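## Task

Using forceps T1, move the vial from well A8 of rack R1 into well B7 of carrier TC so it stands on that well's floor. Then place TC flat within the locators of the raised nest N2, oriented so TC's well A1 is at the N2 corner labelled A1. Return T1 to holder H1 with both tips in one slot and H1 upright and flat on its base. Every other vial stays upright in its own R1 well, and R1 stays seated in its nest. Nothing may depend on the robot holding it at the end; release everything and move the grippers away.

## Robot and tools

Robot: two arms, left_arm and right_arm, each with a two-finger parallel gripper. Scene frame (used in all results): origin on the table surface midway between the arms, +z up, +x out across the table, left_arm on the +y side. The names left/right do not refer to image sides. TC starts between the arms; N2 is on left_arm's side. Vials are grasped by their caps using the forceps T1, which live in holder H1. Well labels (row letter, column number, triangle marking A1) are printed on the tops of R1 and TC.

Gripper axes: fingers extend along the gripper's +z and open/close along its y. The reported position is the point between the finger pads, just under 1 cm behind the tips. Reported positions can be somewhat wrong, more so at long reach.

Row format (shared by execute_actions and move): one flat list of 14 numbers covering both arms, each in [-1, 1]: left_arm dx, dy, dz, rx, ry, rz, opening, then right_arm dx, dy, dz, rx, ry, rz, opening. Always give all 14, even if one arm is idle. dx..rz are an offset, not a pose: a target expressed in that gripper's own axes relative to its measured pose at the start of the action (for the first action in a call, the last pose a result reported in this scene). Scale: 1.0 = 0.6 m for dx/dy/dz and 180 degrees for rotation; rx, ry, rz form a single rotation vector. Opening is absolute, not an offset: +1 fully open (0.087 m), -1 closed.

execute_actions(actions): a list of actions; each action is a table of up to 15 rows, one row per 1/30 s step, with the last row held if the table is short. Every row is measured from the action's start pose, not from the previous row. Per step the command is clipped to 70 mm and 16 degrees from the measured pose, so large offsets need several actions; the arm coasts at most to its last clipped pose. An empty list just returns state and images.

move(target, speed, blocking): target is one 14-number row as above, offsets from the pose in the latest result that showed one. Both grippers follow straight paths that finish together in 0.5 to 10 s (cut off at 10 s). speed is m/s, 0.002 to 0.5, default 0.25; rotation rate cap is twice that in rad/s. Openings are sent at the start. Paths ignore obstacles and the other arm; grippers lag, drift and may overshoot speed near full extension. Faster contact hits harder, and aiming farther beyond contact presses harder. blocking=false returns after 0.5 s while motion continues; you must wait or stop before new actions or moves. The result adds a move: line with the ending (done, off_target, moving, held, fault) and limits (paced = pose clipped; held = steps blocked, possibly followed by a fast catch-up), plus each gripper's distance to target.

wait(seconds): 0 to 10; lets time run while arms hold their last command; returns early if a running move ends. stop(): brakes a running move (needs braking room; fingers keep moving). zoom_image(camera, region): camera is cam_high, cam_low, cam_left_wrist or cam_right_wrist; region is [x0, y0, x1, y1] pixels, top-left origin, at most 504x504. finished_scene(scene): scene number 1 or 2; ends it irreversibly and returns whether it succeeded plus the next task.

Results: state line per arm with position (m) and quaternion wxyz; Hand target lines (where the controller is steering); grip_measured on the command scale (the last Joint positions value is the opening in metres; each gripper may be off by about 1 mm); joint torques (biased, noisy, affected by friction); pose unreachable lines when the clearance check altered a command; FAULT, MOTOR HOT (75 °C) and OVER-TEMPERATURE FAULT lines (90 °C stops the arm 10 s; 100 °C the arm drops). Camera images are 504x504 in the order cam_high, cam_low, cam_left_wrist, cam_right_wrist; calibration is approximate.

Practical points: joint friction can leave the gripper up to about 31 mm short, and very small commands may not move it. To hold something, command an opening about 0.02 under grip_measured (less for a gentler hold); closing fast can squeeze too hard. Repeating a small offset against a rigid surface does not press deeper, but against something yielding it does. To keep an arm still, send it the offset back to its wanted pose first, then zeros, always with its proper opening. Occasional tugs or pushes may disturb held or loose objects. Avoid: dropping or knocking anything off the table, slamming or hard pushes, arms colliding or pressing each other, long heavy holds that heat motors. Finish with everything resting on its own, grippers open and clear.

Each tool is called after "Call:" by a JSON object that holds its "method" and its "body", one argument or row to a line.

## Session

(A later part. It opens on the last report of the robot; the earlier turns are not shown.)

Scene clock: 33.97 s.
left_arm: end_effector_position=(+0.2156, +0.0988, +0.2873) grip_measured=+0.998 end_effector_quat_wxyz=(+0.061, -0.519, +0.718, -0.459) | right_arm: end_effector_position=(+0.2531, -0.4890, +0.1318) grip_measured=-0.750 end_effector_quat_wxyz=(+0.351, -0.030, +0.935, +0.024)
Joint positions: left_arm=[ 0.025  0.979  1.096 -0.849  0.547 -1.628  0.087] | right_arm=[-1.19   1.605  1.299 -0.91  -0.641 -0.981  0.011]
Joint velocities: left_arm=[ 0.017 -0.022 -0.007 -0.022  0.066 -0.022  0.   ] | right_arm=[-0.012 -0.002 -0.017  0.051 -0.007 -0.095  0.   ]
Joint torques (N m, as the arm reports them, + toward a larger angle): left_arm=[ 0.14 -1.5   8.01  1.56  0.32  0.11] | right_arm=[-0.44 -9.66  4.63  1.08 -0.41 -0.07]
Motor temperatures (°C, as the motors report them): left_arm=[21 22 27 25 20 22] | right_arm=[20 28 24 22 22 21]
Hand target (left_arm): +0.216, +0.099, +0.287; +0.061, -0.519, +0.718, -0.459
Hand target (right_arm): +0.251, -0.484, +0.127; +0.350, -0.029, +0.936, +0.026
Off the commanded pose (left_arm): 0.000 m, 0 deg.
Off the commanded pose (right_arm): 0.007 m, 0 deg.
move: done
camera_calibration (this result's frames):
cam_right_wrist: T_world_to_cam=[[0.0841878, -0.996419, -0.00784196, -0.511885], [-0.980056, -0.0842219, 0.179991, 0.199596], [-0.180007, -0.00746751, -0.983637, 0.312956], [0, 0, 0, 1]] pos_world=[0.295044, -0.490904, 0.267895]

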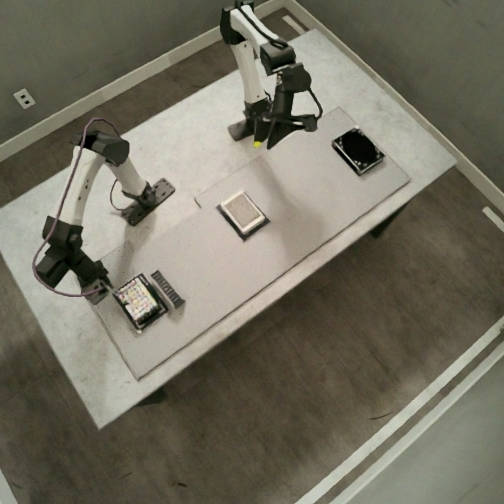

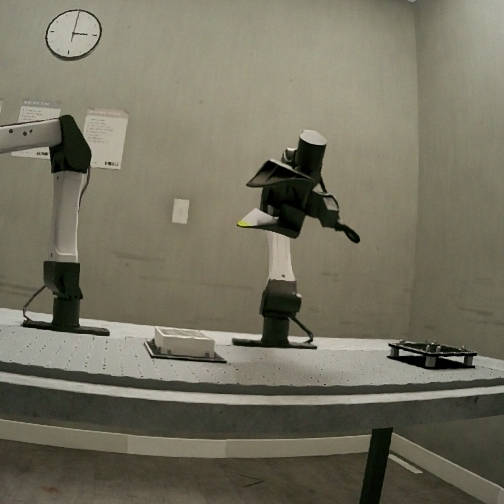

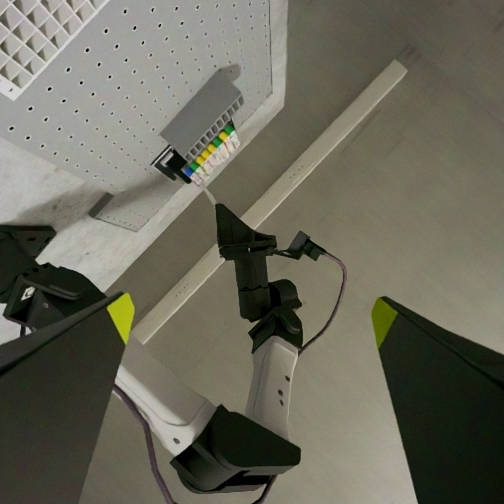

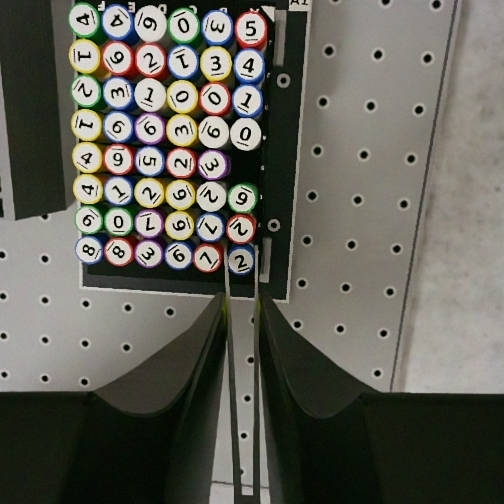

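Call:
{"method": "move", "body": {
  "target": [0,0,0,0,0,0,1,0.019,0,0.006,0,0,0,-0.75],
  "speed": 0.03
}}

Call:
{"method": "move", "body": {
  "target": [0,0,0,0,0,0,1,0,0,0,0,0,0,-0.9]
}}

Call:
{"method": "zoom_image", "body": {
  "camera": "cam_right_wrist",
  "region": [150, 170, 330, 330]
}}

Call:
{"method": "move", "body": {
  "target": [0,0,0,0,0,0,1,-0.086,0.007,-0.101,0,0,0,-0.9],
  "speed": 0.05
}}

Scene clock: 35.20 s.
left_arm: end_effector_position=(+0.2156, +0.0988, +0.2873) grip_measured=+0.998 end_effector_quat_wxyz=(+0.061, -0.519, +0.718, -0.459) | right_arm: end_effector_position=(+0.2521, -0.4899, +0.1292) grip_measured=-0.749 end_effector_quat_wxyz=(+0.355, -0.030, +0.934, +0.024)
Joint positions: left_arm=[ 0.025  0.979  1.096 -0.849  0.547 -1.628  0.087] | right_arm=[-1.198  1.605  1.286 -0.898 -0.65  -0.988  0.011]
Joint velocities: left_arm=[-0.012 -0.012  0.012  0.022 -0.081 -0.022 -0.   ] | right_arm=[ 0.007 -0.012 -0.012 -0.081  0.007  0.022 -0.   ]
Joint torques (N m, as the arm reports them, + toward a larger angle): left_arm=[ 0.04 -1.53  8.01  1.58  0.33  0.09] | right_arm=[-1.38 -8.9   4.73  1.16 -0.37 -0.17]
Motor temperatures (°C, as the motors report them): left_arm=[21 22 27 25 20 22] | right_arm=[20 28 24 22 22 21]
Hand target (left_arm): +0.216, +0.099, +0.287; +0.061, -0.519, +0.718, -0.459
Hand target (right_arm): +0.247, -0.489, +0.122; +0.351, -0.030, +0.935, +0.024
Off the commanded pose (left_arm): 0.000 m, 0 deg.
Off the commanded pose (right_arm): 0.009 m, 0 deg.
move: done
camera_calibration (this result's frames):
cam_right_wrist: T_world_to_cam=[[0.0852543, -0.99633, -0.00768705, -0.512864], [-0.981316, -0.0853002, 0.172459, 0.199716], [-0.172482, -0.00715948, -0.984987, 0.308586], [0, 0, 0, 1]] pos_world=[0.292934, -0.491736, 0.265568]

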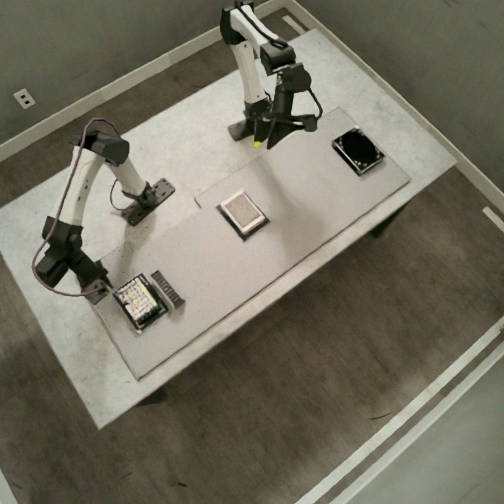

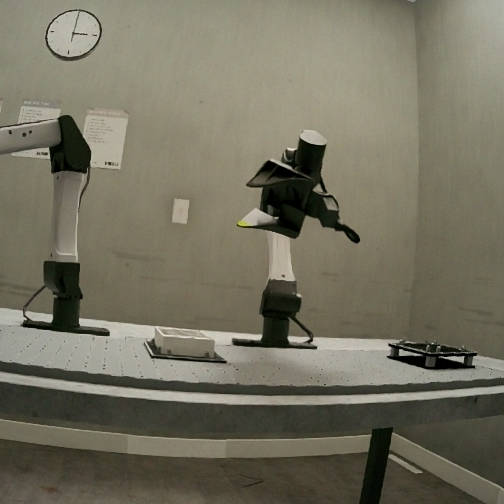

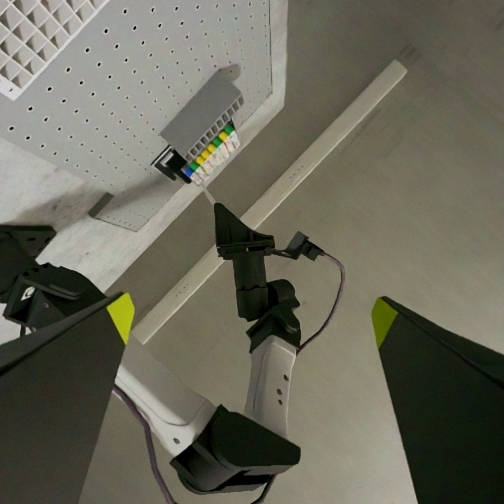

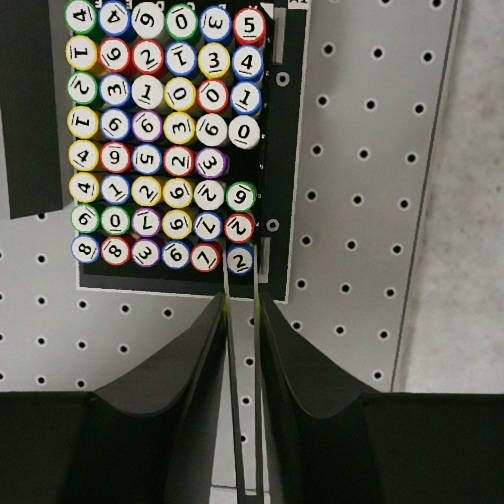

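Scene clock: 35.70 s.
left_arm: end_effector_position=(+0.2156, +0.0988, +0.2873) grip_measured=+0.998 end_effector_quat_wxyz=(+0.061, -0.519, +0.718, -0.459) | right_arm: end_effector_position=(+0.2524, -0.4896, +0.1293) grip_measured=-0.785 end_effector_quat_wxyz=(+0.356, -0.031, +0.934, +0.025)
Joint positions: left_arm=[ 0.025  0.979  1.096 -0.849  0.547 -1.628  0.087] | right_arm=[-1.198  1.605  1.286 -0.898 -0.653 -0.988  0.009]
Joint velocities: left_arm=[ 0.007  0.002 -0.037  0.007  0.037  0.081  0.001] | right_arm=[-0.002 -0.002  0.002 -0.095 -0.007 -0.037  0.001]
Joint torques (N m, as the arm reports them, + toward a larger angle): left_arm=[ 0.01 -1.53  8.03  1.57  0.34  0.07] | right_arm=[-0.49 -8.51  7.22  0.98 -0.35 -0.09]
Motor temperatures (°C, as the motors report them): left_arm=[21 22 27 25 20 22] | right_arm=[20 28 24 22 22 21]
Hand target (left_arm): +0.216, +0.099, +0.287; +0.061, -0.519, +0.718, -0.459
Hand target (right_arm): +0.252, -0.490, +0.129; +0.355, -0.030, +0.934, +0.024
Off the commanded pose (left_arm): 0.000 m, 0 deg.
Off the commanded pose (right_arm): 0.000 m, 0 deg.
move: done
camera_calibration (this result's frames):
cam_right_wrist: T_world_to_cam=[[0.0860585, -0.996253, -0.00860529, -0.512695], [-0.981567, -0.086263, 0.170546, 0.199827], [-0.170649, -0.00623023, -0.985312, 0.308838], [0, 0, 0, 1]] pos_world=[0.292969, -0.491612, 0.265811]

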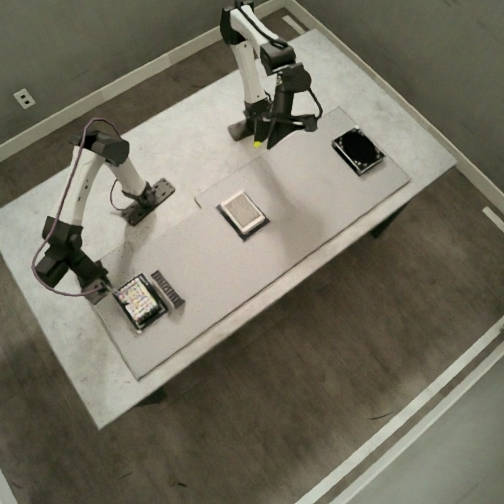

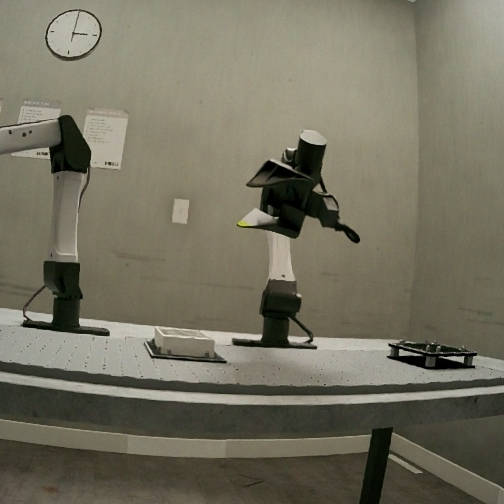

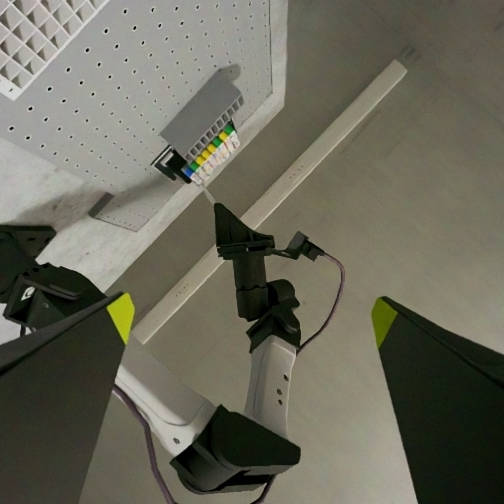

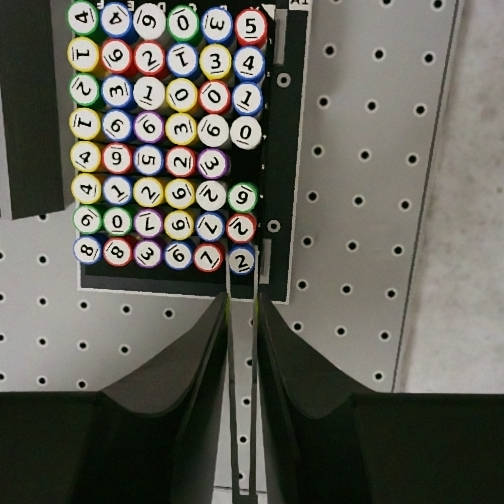

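Region (150, 170, 330, 330) of cam_right_wrist's 504x504 image, scaled by 2.800, with more detail than that image has.

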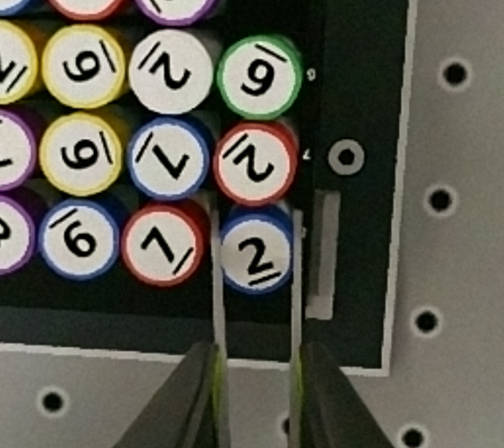

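Scene clock: 37.77 s.
left_arm: end_effector_position=(+0.2156, +0.0988, +0.2873) grip_measured=+0.998 end_effector_quat_wxyz=(+0.061, -0.519, +0.718, -0.459) | right_arm: end_effector_position=(+0.2513, -0.4876, +0.2091) grip_measured=-0.785 end_effector_quat_wxyz=(+0.360, -0.033, +0.932, +0.018)
Joint positions: left_arm=[ 0.025  0.979  1.096 -0.849  0.547 -1.628  0.087] | right_arm=[-1.198  1.605  1.6   -1.195 -0.653 -0.988  0.009]
Joint velocities: left_arm=[-0.002 -0.002 -0.022  0.022  0.007 -0.022 -0.   ] | right_arm=[-0.007 -0.012 -0.012 -0.007  0.066  0.007 -0.001]
Joint torques (N m, as the arm reports them, + toward a larger angle): left_arm=[ 0.04 -1.4   7.97  1.56  0.3   0.11] | right_arm=[-0.69 -7.14  8.81  0.88 -0.38 -0.04]
Motor temperatures (°C, as the motors report them): left_arm=[21 22 28 25 20 22] | right_arm=[20 28 24 22 22 21]
Hand target (left_arm): +0.216, +0.099, +0.287; +0.061, -0.519, +0.718, -0.459
Hand target (right_arm): +0.251, -0.488, +0.209; +0.356, -0.031, +0.934, +0.025
Off the commanded pose (left_arm): 0.000 m, 0 deg.
Off the commanded pose (right_arm): 0.001 m, 1 deg.
move: done
camera_calibration (this result's frames):
cam_right_wrist: T_world_to_cam=[[0.0863381, -0.996246, 0.00626669, -0.51304], [-0.983055, -0.0841706, 0.162844, 0.188374], [-0.161705, -0.0202201, -0.986632, 0.378426], [0, 0, 0, 1]] pos_world=[0.29067, -0.487607, 0.345907]

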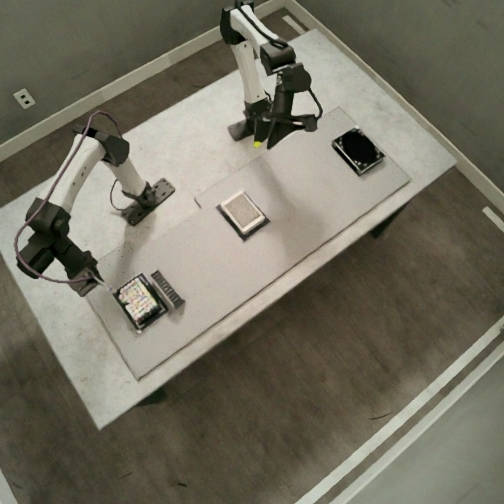

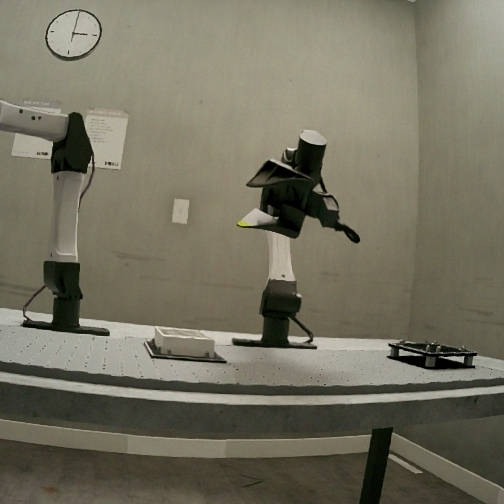

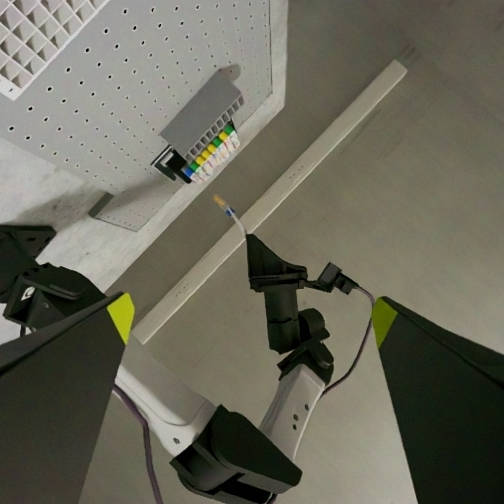

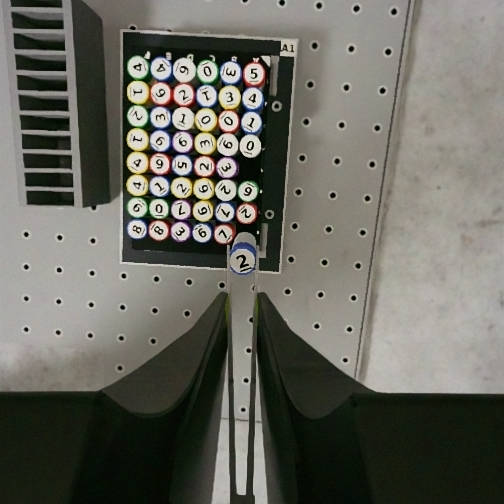

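Call:
{"method": "move", "body": {
  "target": [0,0,-0.25,0,0,0,1,-0.037,0.73,0.042,0,0,0,-0.9],
  "speed": 0.15
}}

Call:
{"method": "zoom_image", "body": {
  "camera": "cam_right_wrist",
  "region": [60, 0, 440, 380]
}}

Scene clock: 42.07 s.
left_arm: end_effector_position=(+0.1389, +0.1872, +0.3700) grip_measured=+0.998 end_effector_quat_wxyz=(-0.205, +0.559, -0.670, +0.443) | right_arm: end_effector_position=(+0.2533, -0.0501, +0.2166) grip_measured=-0.785 end_effector_quat_wxyz=(+0.360, -0.029, +0.932, +0.043)
Joint positions: left_arm=[ 0.795  0.871  1.52  -1.568  0.853 -1.054  0.087] | right_arm=[ 0.676  1.274  1.309 -0.988  0.439  0.627  0.009]
Joint velocities: left_arm=[-0.017 -0.002  0.007 -0.066 -0.022  0.022 -0.   ] | right_arm=[ 0.002  0.007 -0.007  0.051 -0.051 -0.022 -0.001]
Joint torques (N m, as the arm reports them, + toward a larger angle): left_arm=[-1.04  0.36  7.1   1.2   0.41 -0.01] | right_arm=[ 0.01 -3.45  9.16  1.24  0.23  0.11]
Motor temperatures (°C, as the motors report them): left_arm=[21 22 28 25 20 22] | right_arm=[20 28 24 22 22 21]
Hand target (left_arm): +0.132, +0.182, +0.373; +0.207, -0.557, +0.672, -0.442
Hand target (right_arm): +0.253, -0.049, +0.217; +0.356, -0.028, +0.933, +0.036
Off the commanded pose (left_arm): 0.008 m, 18 deg; orientation clipped at the last step of the last action.
Off the commanded pose (right_arm): 0.007 m, 3 deg.
joint sent to its limit (left arm) — the command would take joint 4 (wrist pitch) past its lower limit, so that joint was sent only as far as its limit.
move: off_target (left_arm, right_arm); limits=paced
camera_calibration (this result's frames):
cam_left_wrist: T_world_to_cam=[[0.574735, 0.00832296, 0.818297, -0.386395], [-0.77412, -0.318725, 0.546949, -0.0137292], [0.265364, -0.947811, -0.17674, 0.349218], [0, 0, 0, 1]] pos_world=[0.118777, 0.329832, 0.385416]
cam_right_wrist: T_world_to_cam=[[0.0951229, -0.994521, -0.0433518, -0.0688175], [-0.981917, -0.1009, 0.160183, 0.22533], [-0.16368, 0.0273307, -0.986135, 0.397853], [0, 0, 0, 1]] pos_world=[0.292922, -0.0565783, 0.35326]

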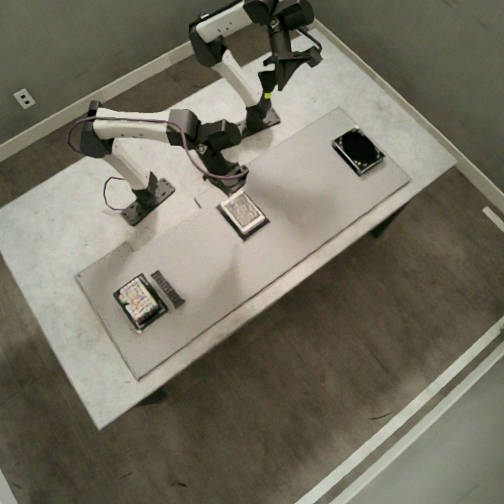

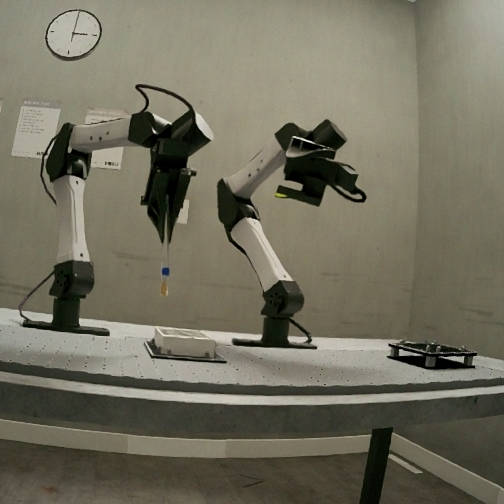

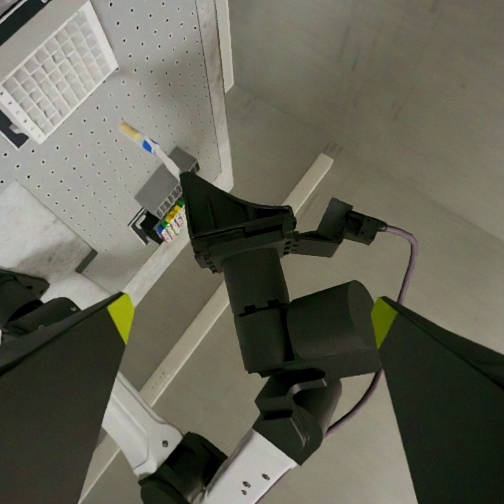

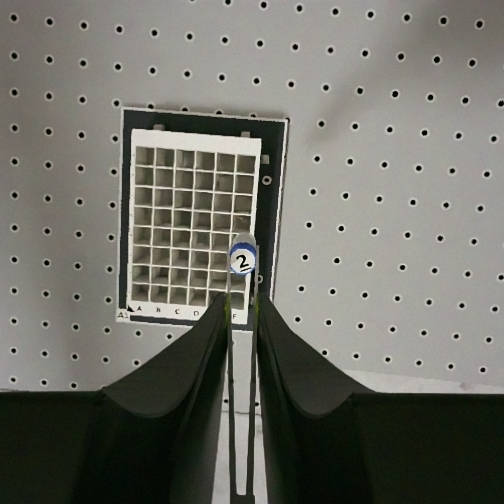

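Region (60, 0, 440, 380) of cam_right_wrist's 504x504 image, scaled by 1.326, with more detail than that image has.

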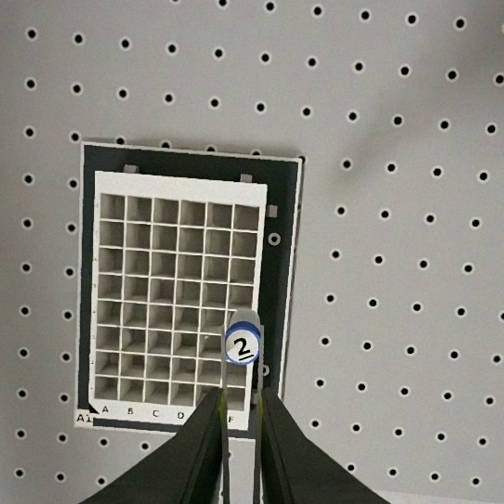

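Call:
{"method": "move", "body": {
  "target": [0,0,0,0,0,0,1,0.02,0.102,0.108,0,0,0,-0.9],
  "speed": 0.06
}}

Call:
{"method": "zoom_image", "body": {
  "camera": "cam_right_wrist",
  "region": [130, 130, 370, 370]
}}

Call:
{"method": "zoom_image", "body": {
  "camera": "cam_low",
  "region": [120, 250, 260, 370]
}}

Scene clock: 44.73 s.
left_arm: end_effector_position=(+0.1390, +0.1877, +0.3697) grip_measured=+0.998 end_effector_quat_wxyz=(-0.205, +0.560, -0.670, +0.442) | right_arm: end_effector_position=(+0.2826, +0.0132, +0.1718) grip_measured=-0.785 end_effector_quat_wxyz=(+0.360, -0.029, +0.931, +0.048)
Joint positions: left_arm=[ 0.795  0.871  1.521 -1.568  0.85  -1.055  0.087] | right_arm=[ 0.743  1.496  1.309 -0.783  0.471  0.687  0.009]
Joint velocities: left_arm=[ 0.017  0.022 -0.012 -0.007 -0.037 -0.066  0.001] | right_arm=[ 0.022  0.007 -0.007  0.007 -0.037  0.022  0.001]
Joint torques (N m, as the arm reports them, + toward a larger angle): left_arm=[0.02 1.43 5.43 1.36 0.49 0.1 ] | right_arm=[ 0.12 -6.16  7.07  1.45  0.2   0.02]
Motor temperatures (°C, as the motors report them): left_arm=[21 22 28 25 20 22] | right_arm=[20 28 24 22 22 21]
Hand target (left_arm): +0.139, +0.187, +0.370; +0.205, -0.559, +0.670, -0.444
Hand target (right_arm): +0.283, +0.016, +0.164; +0.359, -0.028, +0.932, +0.043
Off the commanded pose (left_arm): 0.001 m, 0 deg.
Off the commanded pose (right_arm): 0.008 m, 1 deg.
move: done
camera_calibration (this result's frames):
cam_left_wrist: T_world_to_cam=[[0.576396, 0.00890137, 0.817122, -0.386097], [-0.771993, -0.321944, 0.548069, -0.0134212], [0.267946, -0.946717, -0.178695, 0.34974], [0, 0, 0, 1]] pos_world=[0.118472, 0.330221, 0.385341]
cam_right_wrist: T_world_to_cam=[[0.100465, -0.993547, -0.0526371, -0.0105358], [-0.981649, -0.107602, 0.15744, 0.268199], [-0.162088, 0.035854, -0.986125, 0.35614], [0, 0, 0, 1]] pos_world=[0.322062, 0.00562207, 0.308418]

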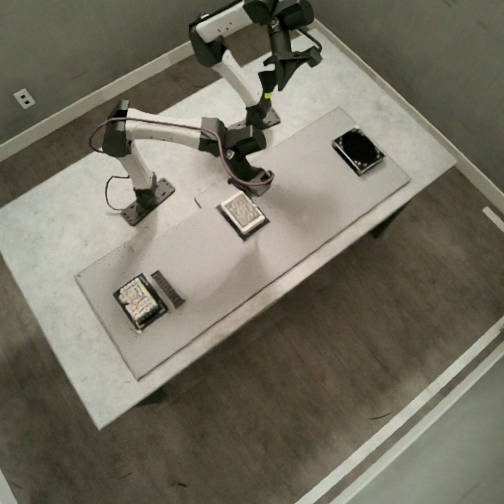

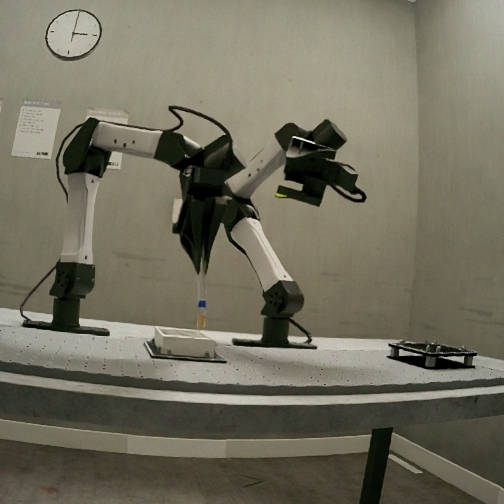

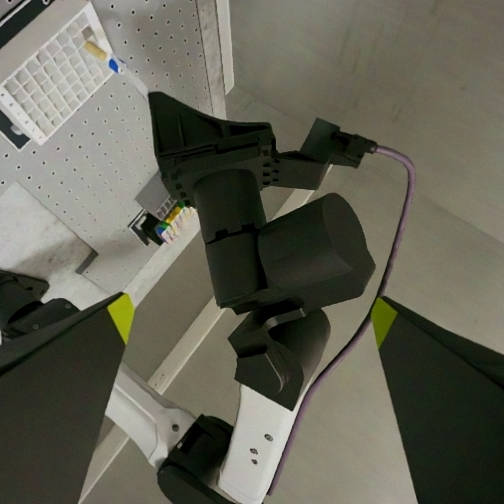

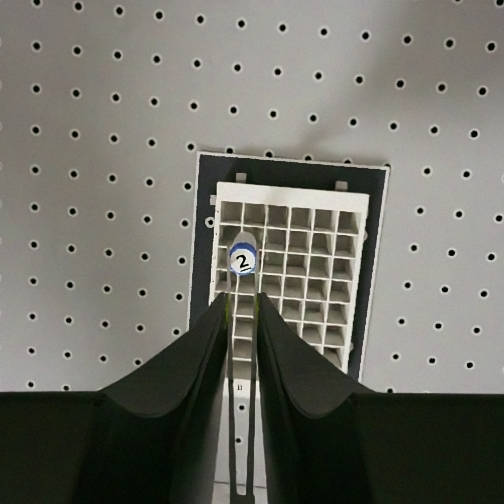

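Region (130, 130, 370, 370) of cam_right_wrist's 504x504 image, scaled by 2.100, with more detail than that image has.

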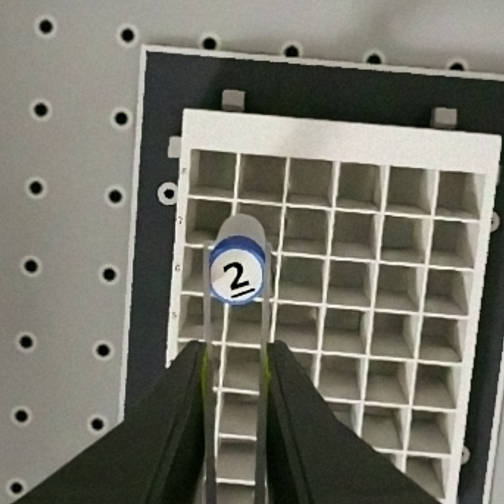

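Region (120, 250, 260, 370) of cam_low's 504x504 image, scaled by 3.600, with more detail than that image has; it fills the top 432 rows of this view, and the rest is white.

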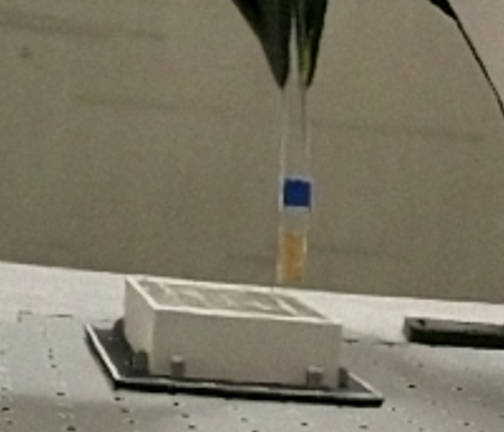

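Call:
{"method": "move", "body": {
  "target": [0,0,0,0,0,0,1,0.034,-0.007,0.037,0,0,0,-0.9],
  "speed": 0.03
}}

Call:
{"method": "zoom_image", "body": {
  "camera": "cam_right_wrist",
  "region": [130, 130, 370, 370]
}}

Call:
{"method": "zoom_image", "body": {
  "camera": "cam_low",
  "region": [120, 250, 260, 370]
}}

Scene clock: 46.70 s.
left_arm: end_effector_position=(+0.1390, +0.1877, +0.3697) grip_measured=+0.998 end_effector_quat_wxyz=(-0.205, +0.560, -0.670, +0.442) | right_arm: end_effector_position=(+0.2907, +0.0182, +0.1562) grip_measured=-0.785 end_effector_quat_wxyz=(+0.379, -0.021, +0.923, +0.057)
Joint positions: left_arm=[ 0.795  0.871  1.521 -1.568  0.85  -1.055  0.087] | right_arm=[ 0.743  1.496  1.223 -0.654  0.49   0.686  0.009]
Joint velocities: left_arm=[-0.012 -0.012 -0.012 -0.037 -0.051 -0.051 -0.001] | right_arm=[-0.007  0.017 -0.017 -0.037 -0.037 -0.037 -0.001]
Joint torques (N m, as the arm reports them, + toward a larger angle): left_arm=[-0.03  1.52  5.61  1.34  0.46  0.11] | right_arm=[-0.82 -8.18  4.8   1.29 -0.01 -0.1 ]
Motor temperatures (°C, as the motors report them): left_arm=[21 22 28 25 20 22] | right_arm=[20 28 24 22 22 21]
Hand target (left_arm): +0.139, +0.188, +0.370; +0.205, -0.560, +0.670, -0.442
Hand target (right_arm): +0.283, +0.011, +0.142; +0.360, -0.029, +0.931, +0.048
Off the commanded pose (left_arm): 0.000 m, 0 deg.
Off the commanded pose (right_arm): 0.018 m, 3 deg.
move: off_target (right_arm)
camera_calibration (this result's frames):
cam_left_wrist: T_world_to_cam=[[0.576396, 0.00890137, 0.817122, -0.386097], [-0.771993, -0.321944, 0.548069, -0.0134212], [0.267946, -0.946717, -0.178695, 0.34974], [0, 0, 0, 1]] pos_world=[0.118472, 0.330221, 0.385341]
cam_right_wrist: T_world_to_cam=[[0.0927187, -0.993047, -0.0725287, -0.00184739], [-0.988134, -0.100729, 0.115953, 0.287414], [-0.122453, 0.060917, -0.990603, 0.330591], [0, 0, 0, 1]] pos_world=[0.324656, 0.00697768, 0.294024]

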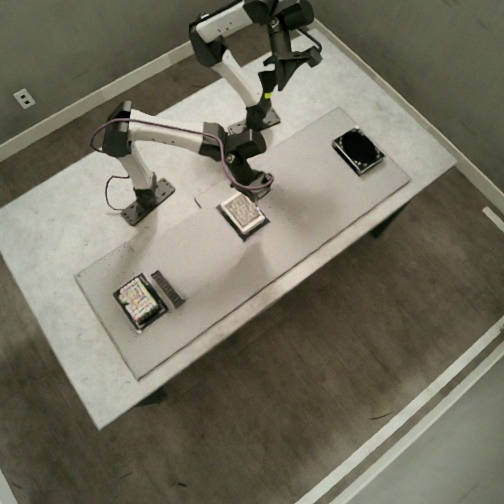

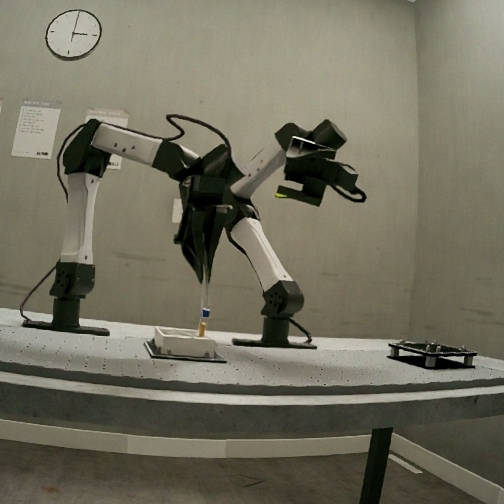

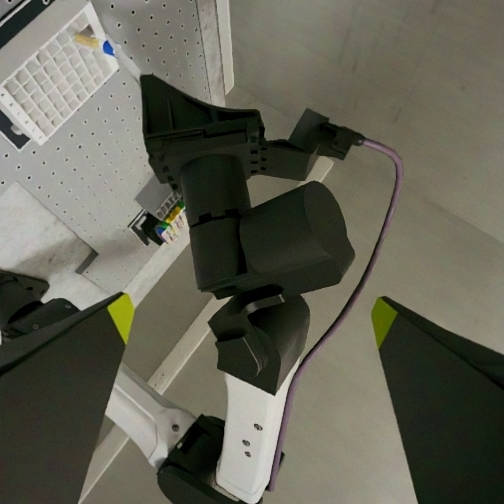

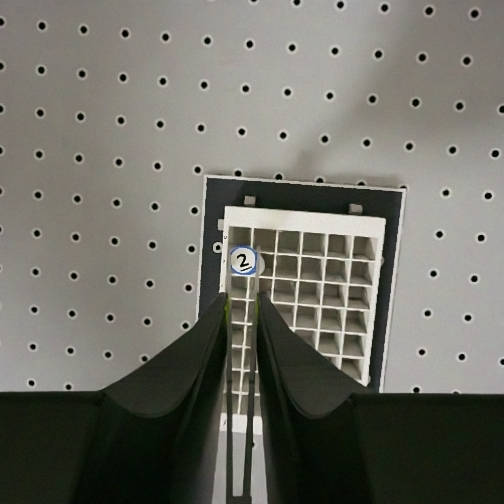

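Region (130, 130, 370, 370) of cam_right_wrist's 504x504 image, scaled by 2.100, with more detail than that image has.

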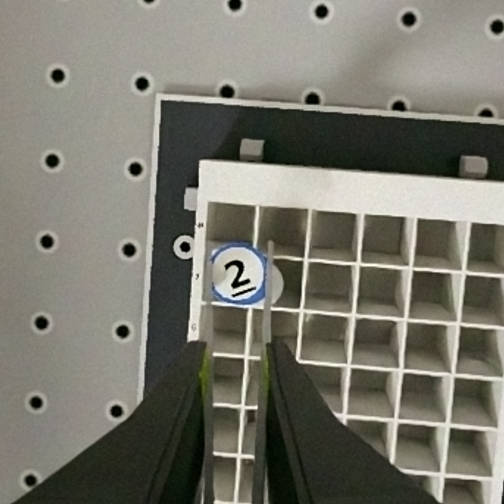

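Region (120, 250, 260, 370) of cam_low's 504x504 image, scaled by 3.600, with more detail than that image has; it fills the top 432 rows of this view, and the rest is white.

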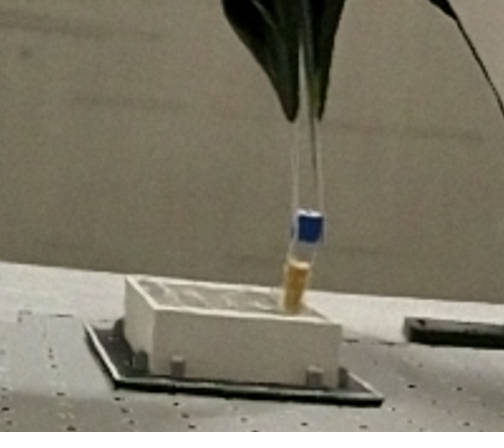

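Call:
{"method": "move", "body": {
  "target": [0,0,0,0,0,0,1,0.018,-0.014,-0.007,0,0.015,0,-0.9],
  "speed": 0.03
}}

Call:
{"method": "zoom_image", "body": {
  "camera": "cam_right_wrist",
  "region": [130, 130, 370, 370]
}}

Call:
{"method": "zoom_image", "body": {
  "camera": "cam_low",
  "region": [120, 250, 260, 370]
}}

Scene clock: 49.70 s.
left_arm: end_effector_position=(+0.1390, +0.1877, +0.3697) grip_measured=+0.998 end_effector_quat_wxyz=(-0.205, +0.560, -0.670, +0.442) | right_arm: end_effector_position=(+0.2884, +0.0175, +0.1571) grip_measured=-0.786 end_effector_quat_wxyz=(+0.374, -0.023, +0.925, +0.061)
Joint positions: left_arm=[ 0.795  0.871  1.521 -1.568  0.85  -1.055  0.087] | right_arm=[ 0.74   1.488  1.223 -0.663  0.474  0.685  0.009]
Joint velocities: left_arm=[-0.007  0.002 -0.012 -0.007  0.007 -0.081 -0.001] | right_arm=[-0.007  0.002  0.007  0.007 -0.022 -0.022  0.001]
Joint torques (N m, as the arm reports them, + toward a larger angle): left_arm=[0.09 1.5  5.54 1.35 0.49 0.11] | right_arm=[-1.32 -8.97  6.21  1.2  -0.01  0.02]
Motor temperatures (°C, as the motors report them): left_arm=[21 22 28 25 20 22] | right_arm=[20 28 24 22 21 21]
Hand target (left_arm): +0.139, +0.188, +0.370; +0.205, -0.560, +0.670, -0.442
Hand target (right_arm): +0.281, +0.010, +0.151; +0.358, -0.022, +0.932, +0.056
Off the commanded pose (left_arm): 0.000 m, 0 deg.
Off the commanded pose (right_arm): 0.013 m, 2 deg.
move: off_target (right_arm)
camera_calibration (this result's frames):
cam_left_wrist: T_world_to_cam=[[0.576396, 0.00890137, 0.817122, -0.386097], [-0.771993, -0.321944, 0.548069, -0.0134212], [0.267946, -0.946717, -0.178695, 0.34974], [0, 0, 0, 1]] pos_world=[0.118472, 0.330221, 0.385341]
cam_right_wrist: T_world_to_cam=[[0.0985774, -0.991902, -0.0800763, -0.00281353], [-0.986147, -0.108158, 0.12576, 0.282898], [-0.133403, 0.0665699, -0.988824, 0.334078], [0, 0, 0, 1]] pos_world=[0.323823, 0.00556741, 0.294542]

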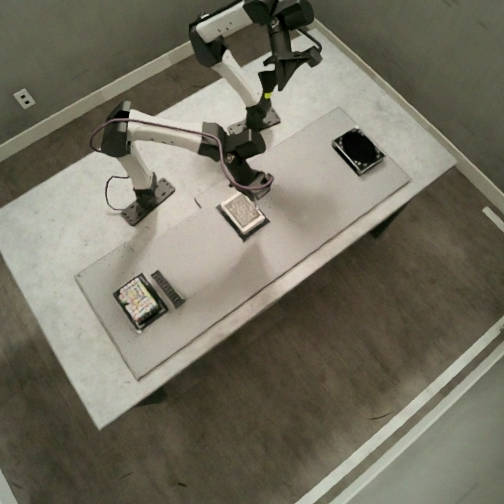

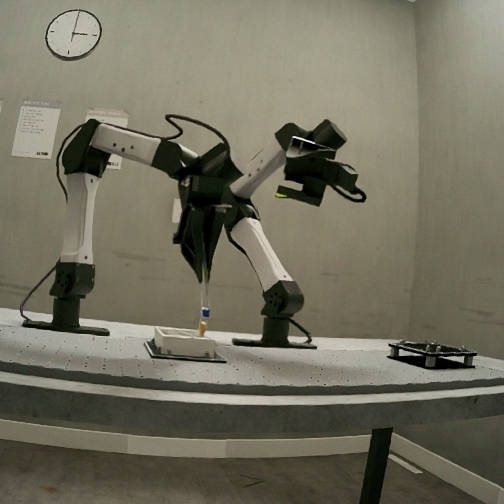

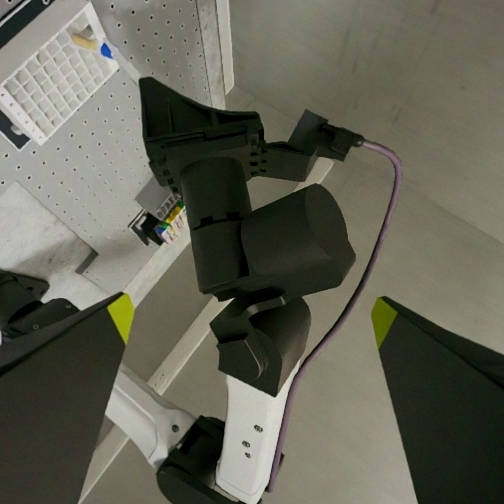

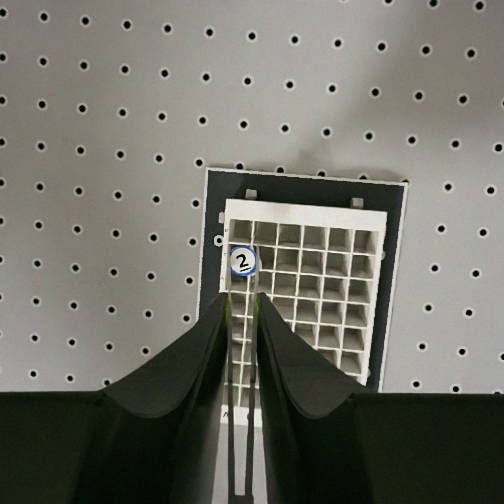

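Region (130, 130, 370, 370) of cam_right_wrist's 504x504 image, scaled by 2.100, with more detail than that image has.

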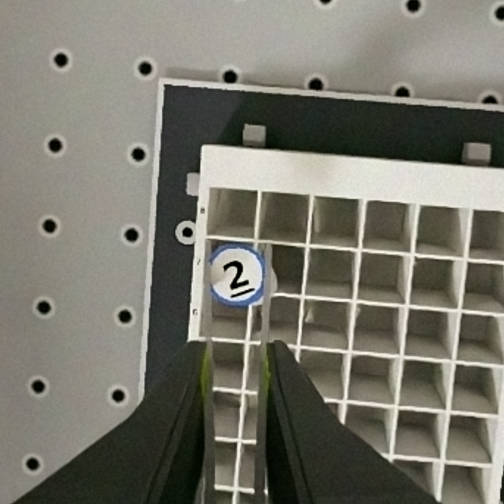

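Region (120, 250, 260, 370) of cam_low's 504x504 image, scaled by 3.600, with more detail than that image has; it fills the top 432 rows of this view, and the rest is white.

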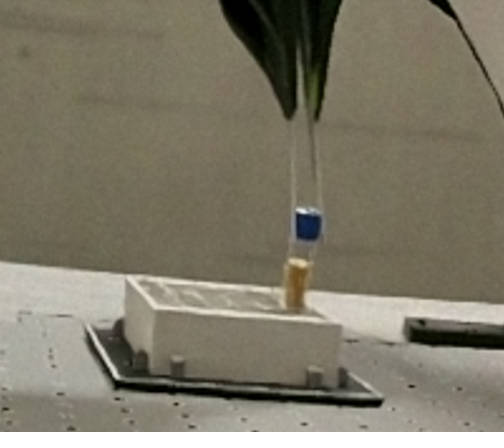

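Call:
{"method": "move", "body": {
  "target": [0,0,0,0,0,0,1,0,-0.025,0,0,0,0,-0.9],
  "speed": 0.03
}}

Call:
{"method": "zoom_image", "body": {
  "camera": "cam_right_wrist",
  "region": [130, 130, 370, 370]
}}

Call:
{"method": "zoom_image", "body": {
  "camera": "cam_low",
  "region": [120, 250, 260, 370]
}}

Scene clock: 50.97 s.
left_arm: end_effector_position=(+0.1390, +0.1877, +0.3697) grip_measured=+0.998 end_effector_quat_wxyz=(-0.205, +0.560, -0.670, +0.442) | right_arm: end_effector_position=(+0.2916, +0.0067, +0.1597) grip_measured=-0.786 end_effector_quat_wxyz=(+0.377, -0.019, +0.924, +0.060)
Joint positions: left_arm=[ 0.795  0.871  1.521 -1.568  0.85  -1.055  0.087] | right_arm=[ 0.712  1.46   1.204 -0.658  0.465  0.665  0.009]
Joint velocities: left_arm=[-0.002 -0.002  0.007  0.022 -0.066  0.022 -0.001] | right_arm=[-0.002 -0.012 -0.022  0.007 -0.051 -0.051  0.   ]
Joint torques (N m, as the arm reports them, + toward a larger angle): left_arm=[0.12 1.55 5.61 1.36 0.45 0.1 ] | right_arm=[-1.36 -8.74  5.41  1.53  0.06 -0.17]
Motor temperatures (°C, as the motors report them): left_arm=[21 22 28 25 20 22] | right_arm=[20 28 24 23 21 21]
Hand target (left_arm): +0.139, +0.188, +0.370; +0.205, -0.560, +0.670, -0.442
Hand target (right_arm): +0.290, +0.003, +0.156; +0.375, -0.023, +0.925, +0.061
Off the commanded pose (left_arm): 0.000 m, 0 deg.
Off the commanded pose (right_arm): 0.006 m, 1 deg.
move: done
camera_calibration (this result's frames):
cam_left_wrist: T_world_to_cam=[[0.576396, 0.00890137, 0.817122, -0.386097], [-0.771993, -0.321944, 0.548069, -0.0134212], [0.267946, -0.946717, -0.178695, 0.34974], [0, 0, 0, 1]] pos_world=[0.118472, 0.330221, 0.385341]
cam_right_wrist: T_world_to_cam=[[0.0907025, -0.992654, -0.0800632, -0.0113234], [-0.987751, -0.0999211, 0.119851, 0.286017], [-0.126971, 0.0682117, -0.989558, 0.336007], [0, 0, 0, 1]] pos_world=[0.326203, -0.00558076, 0.297312]

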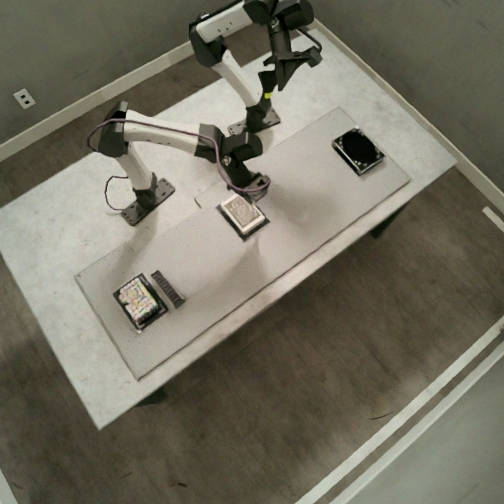

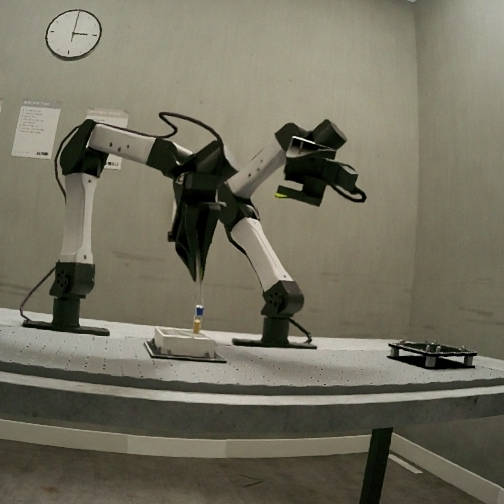

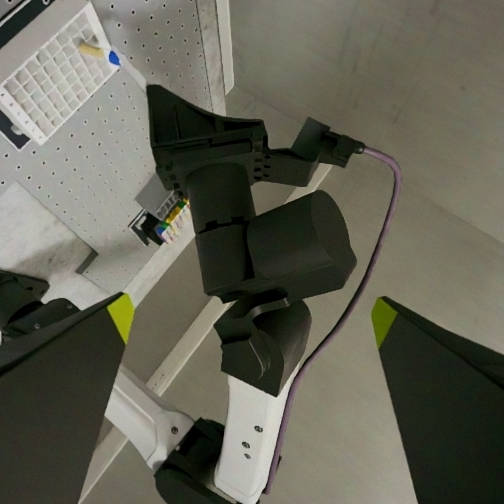

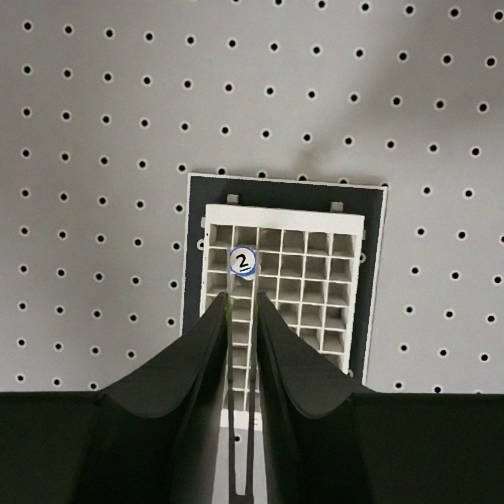

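Region (130, 130, 370, 370) of cam_right_wrist's 504x504 image, scaled by 2.100, with more detail than that image has.

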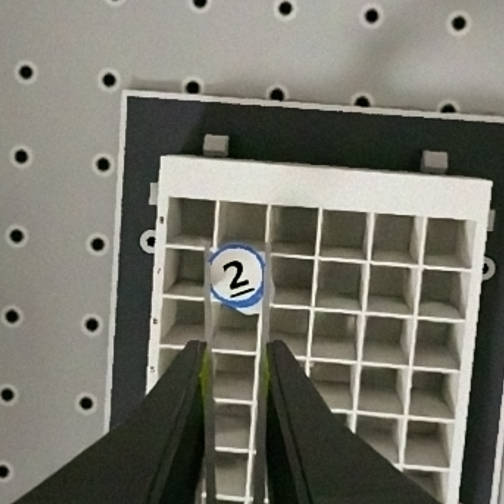

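Region (120, 250, 260, 370) of cam_low's 504x504 image, scaled by 3.600, with more detail than that image has; it fills the top 432 rows of this view, and the rest is white.

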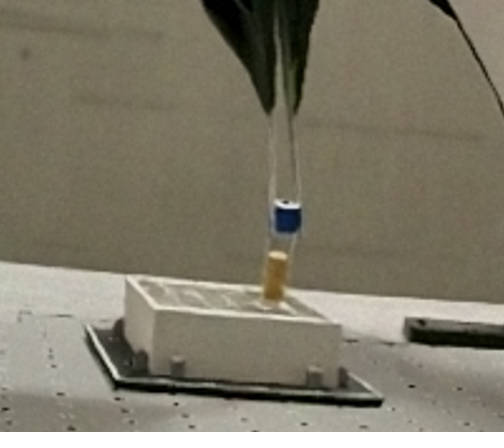

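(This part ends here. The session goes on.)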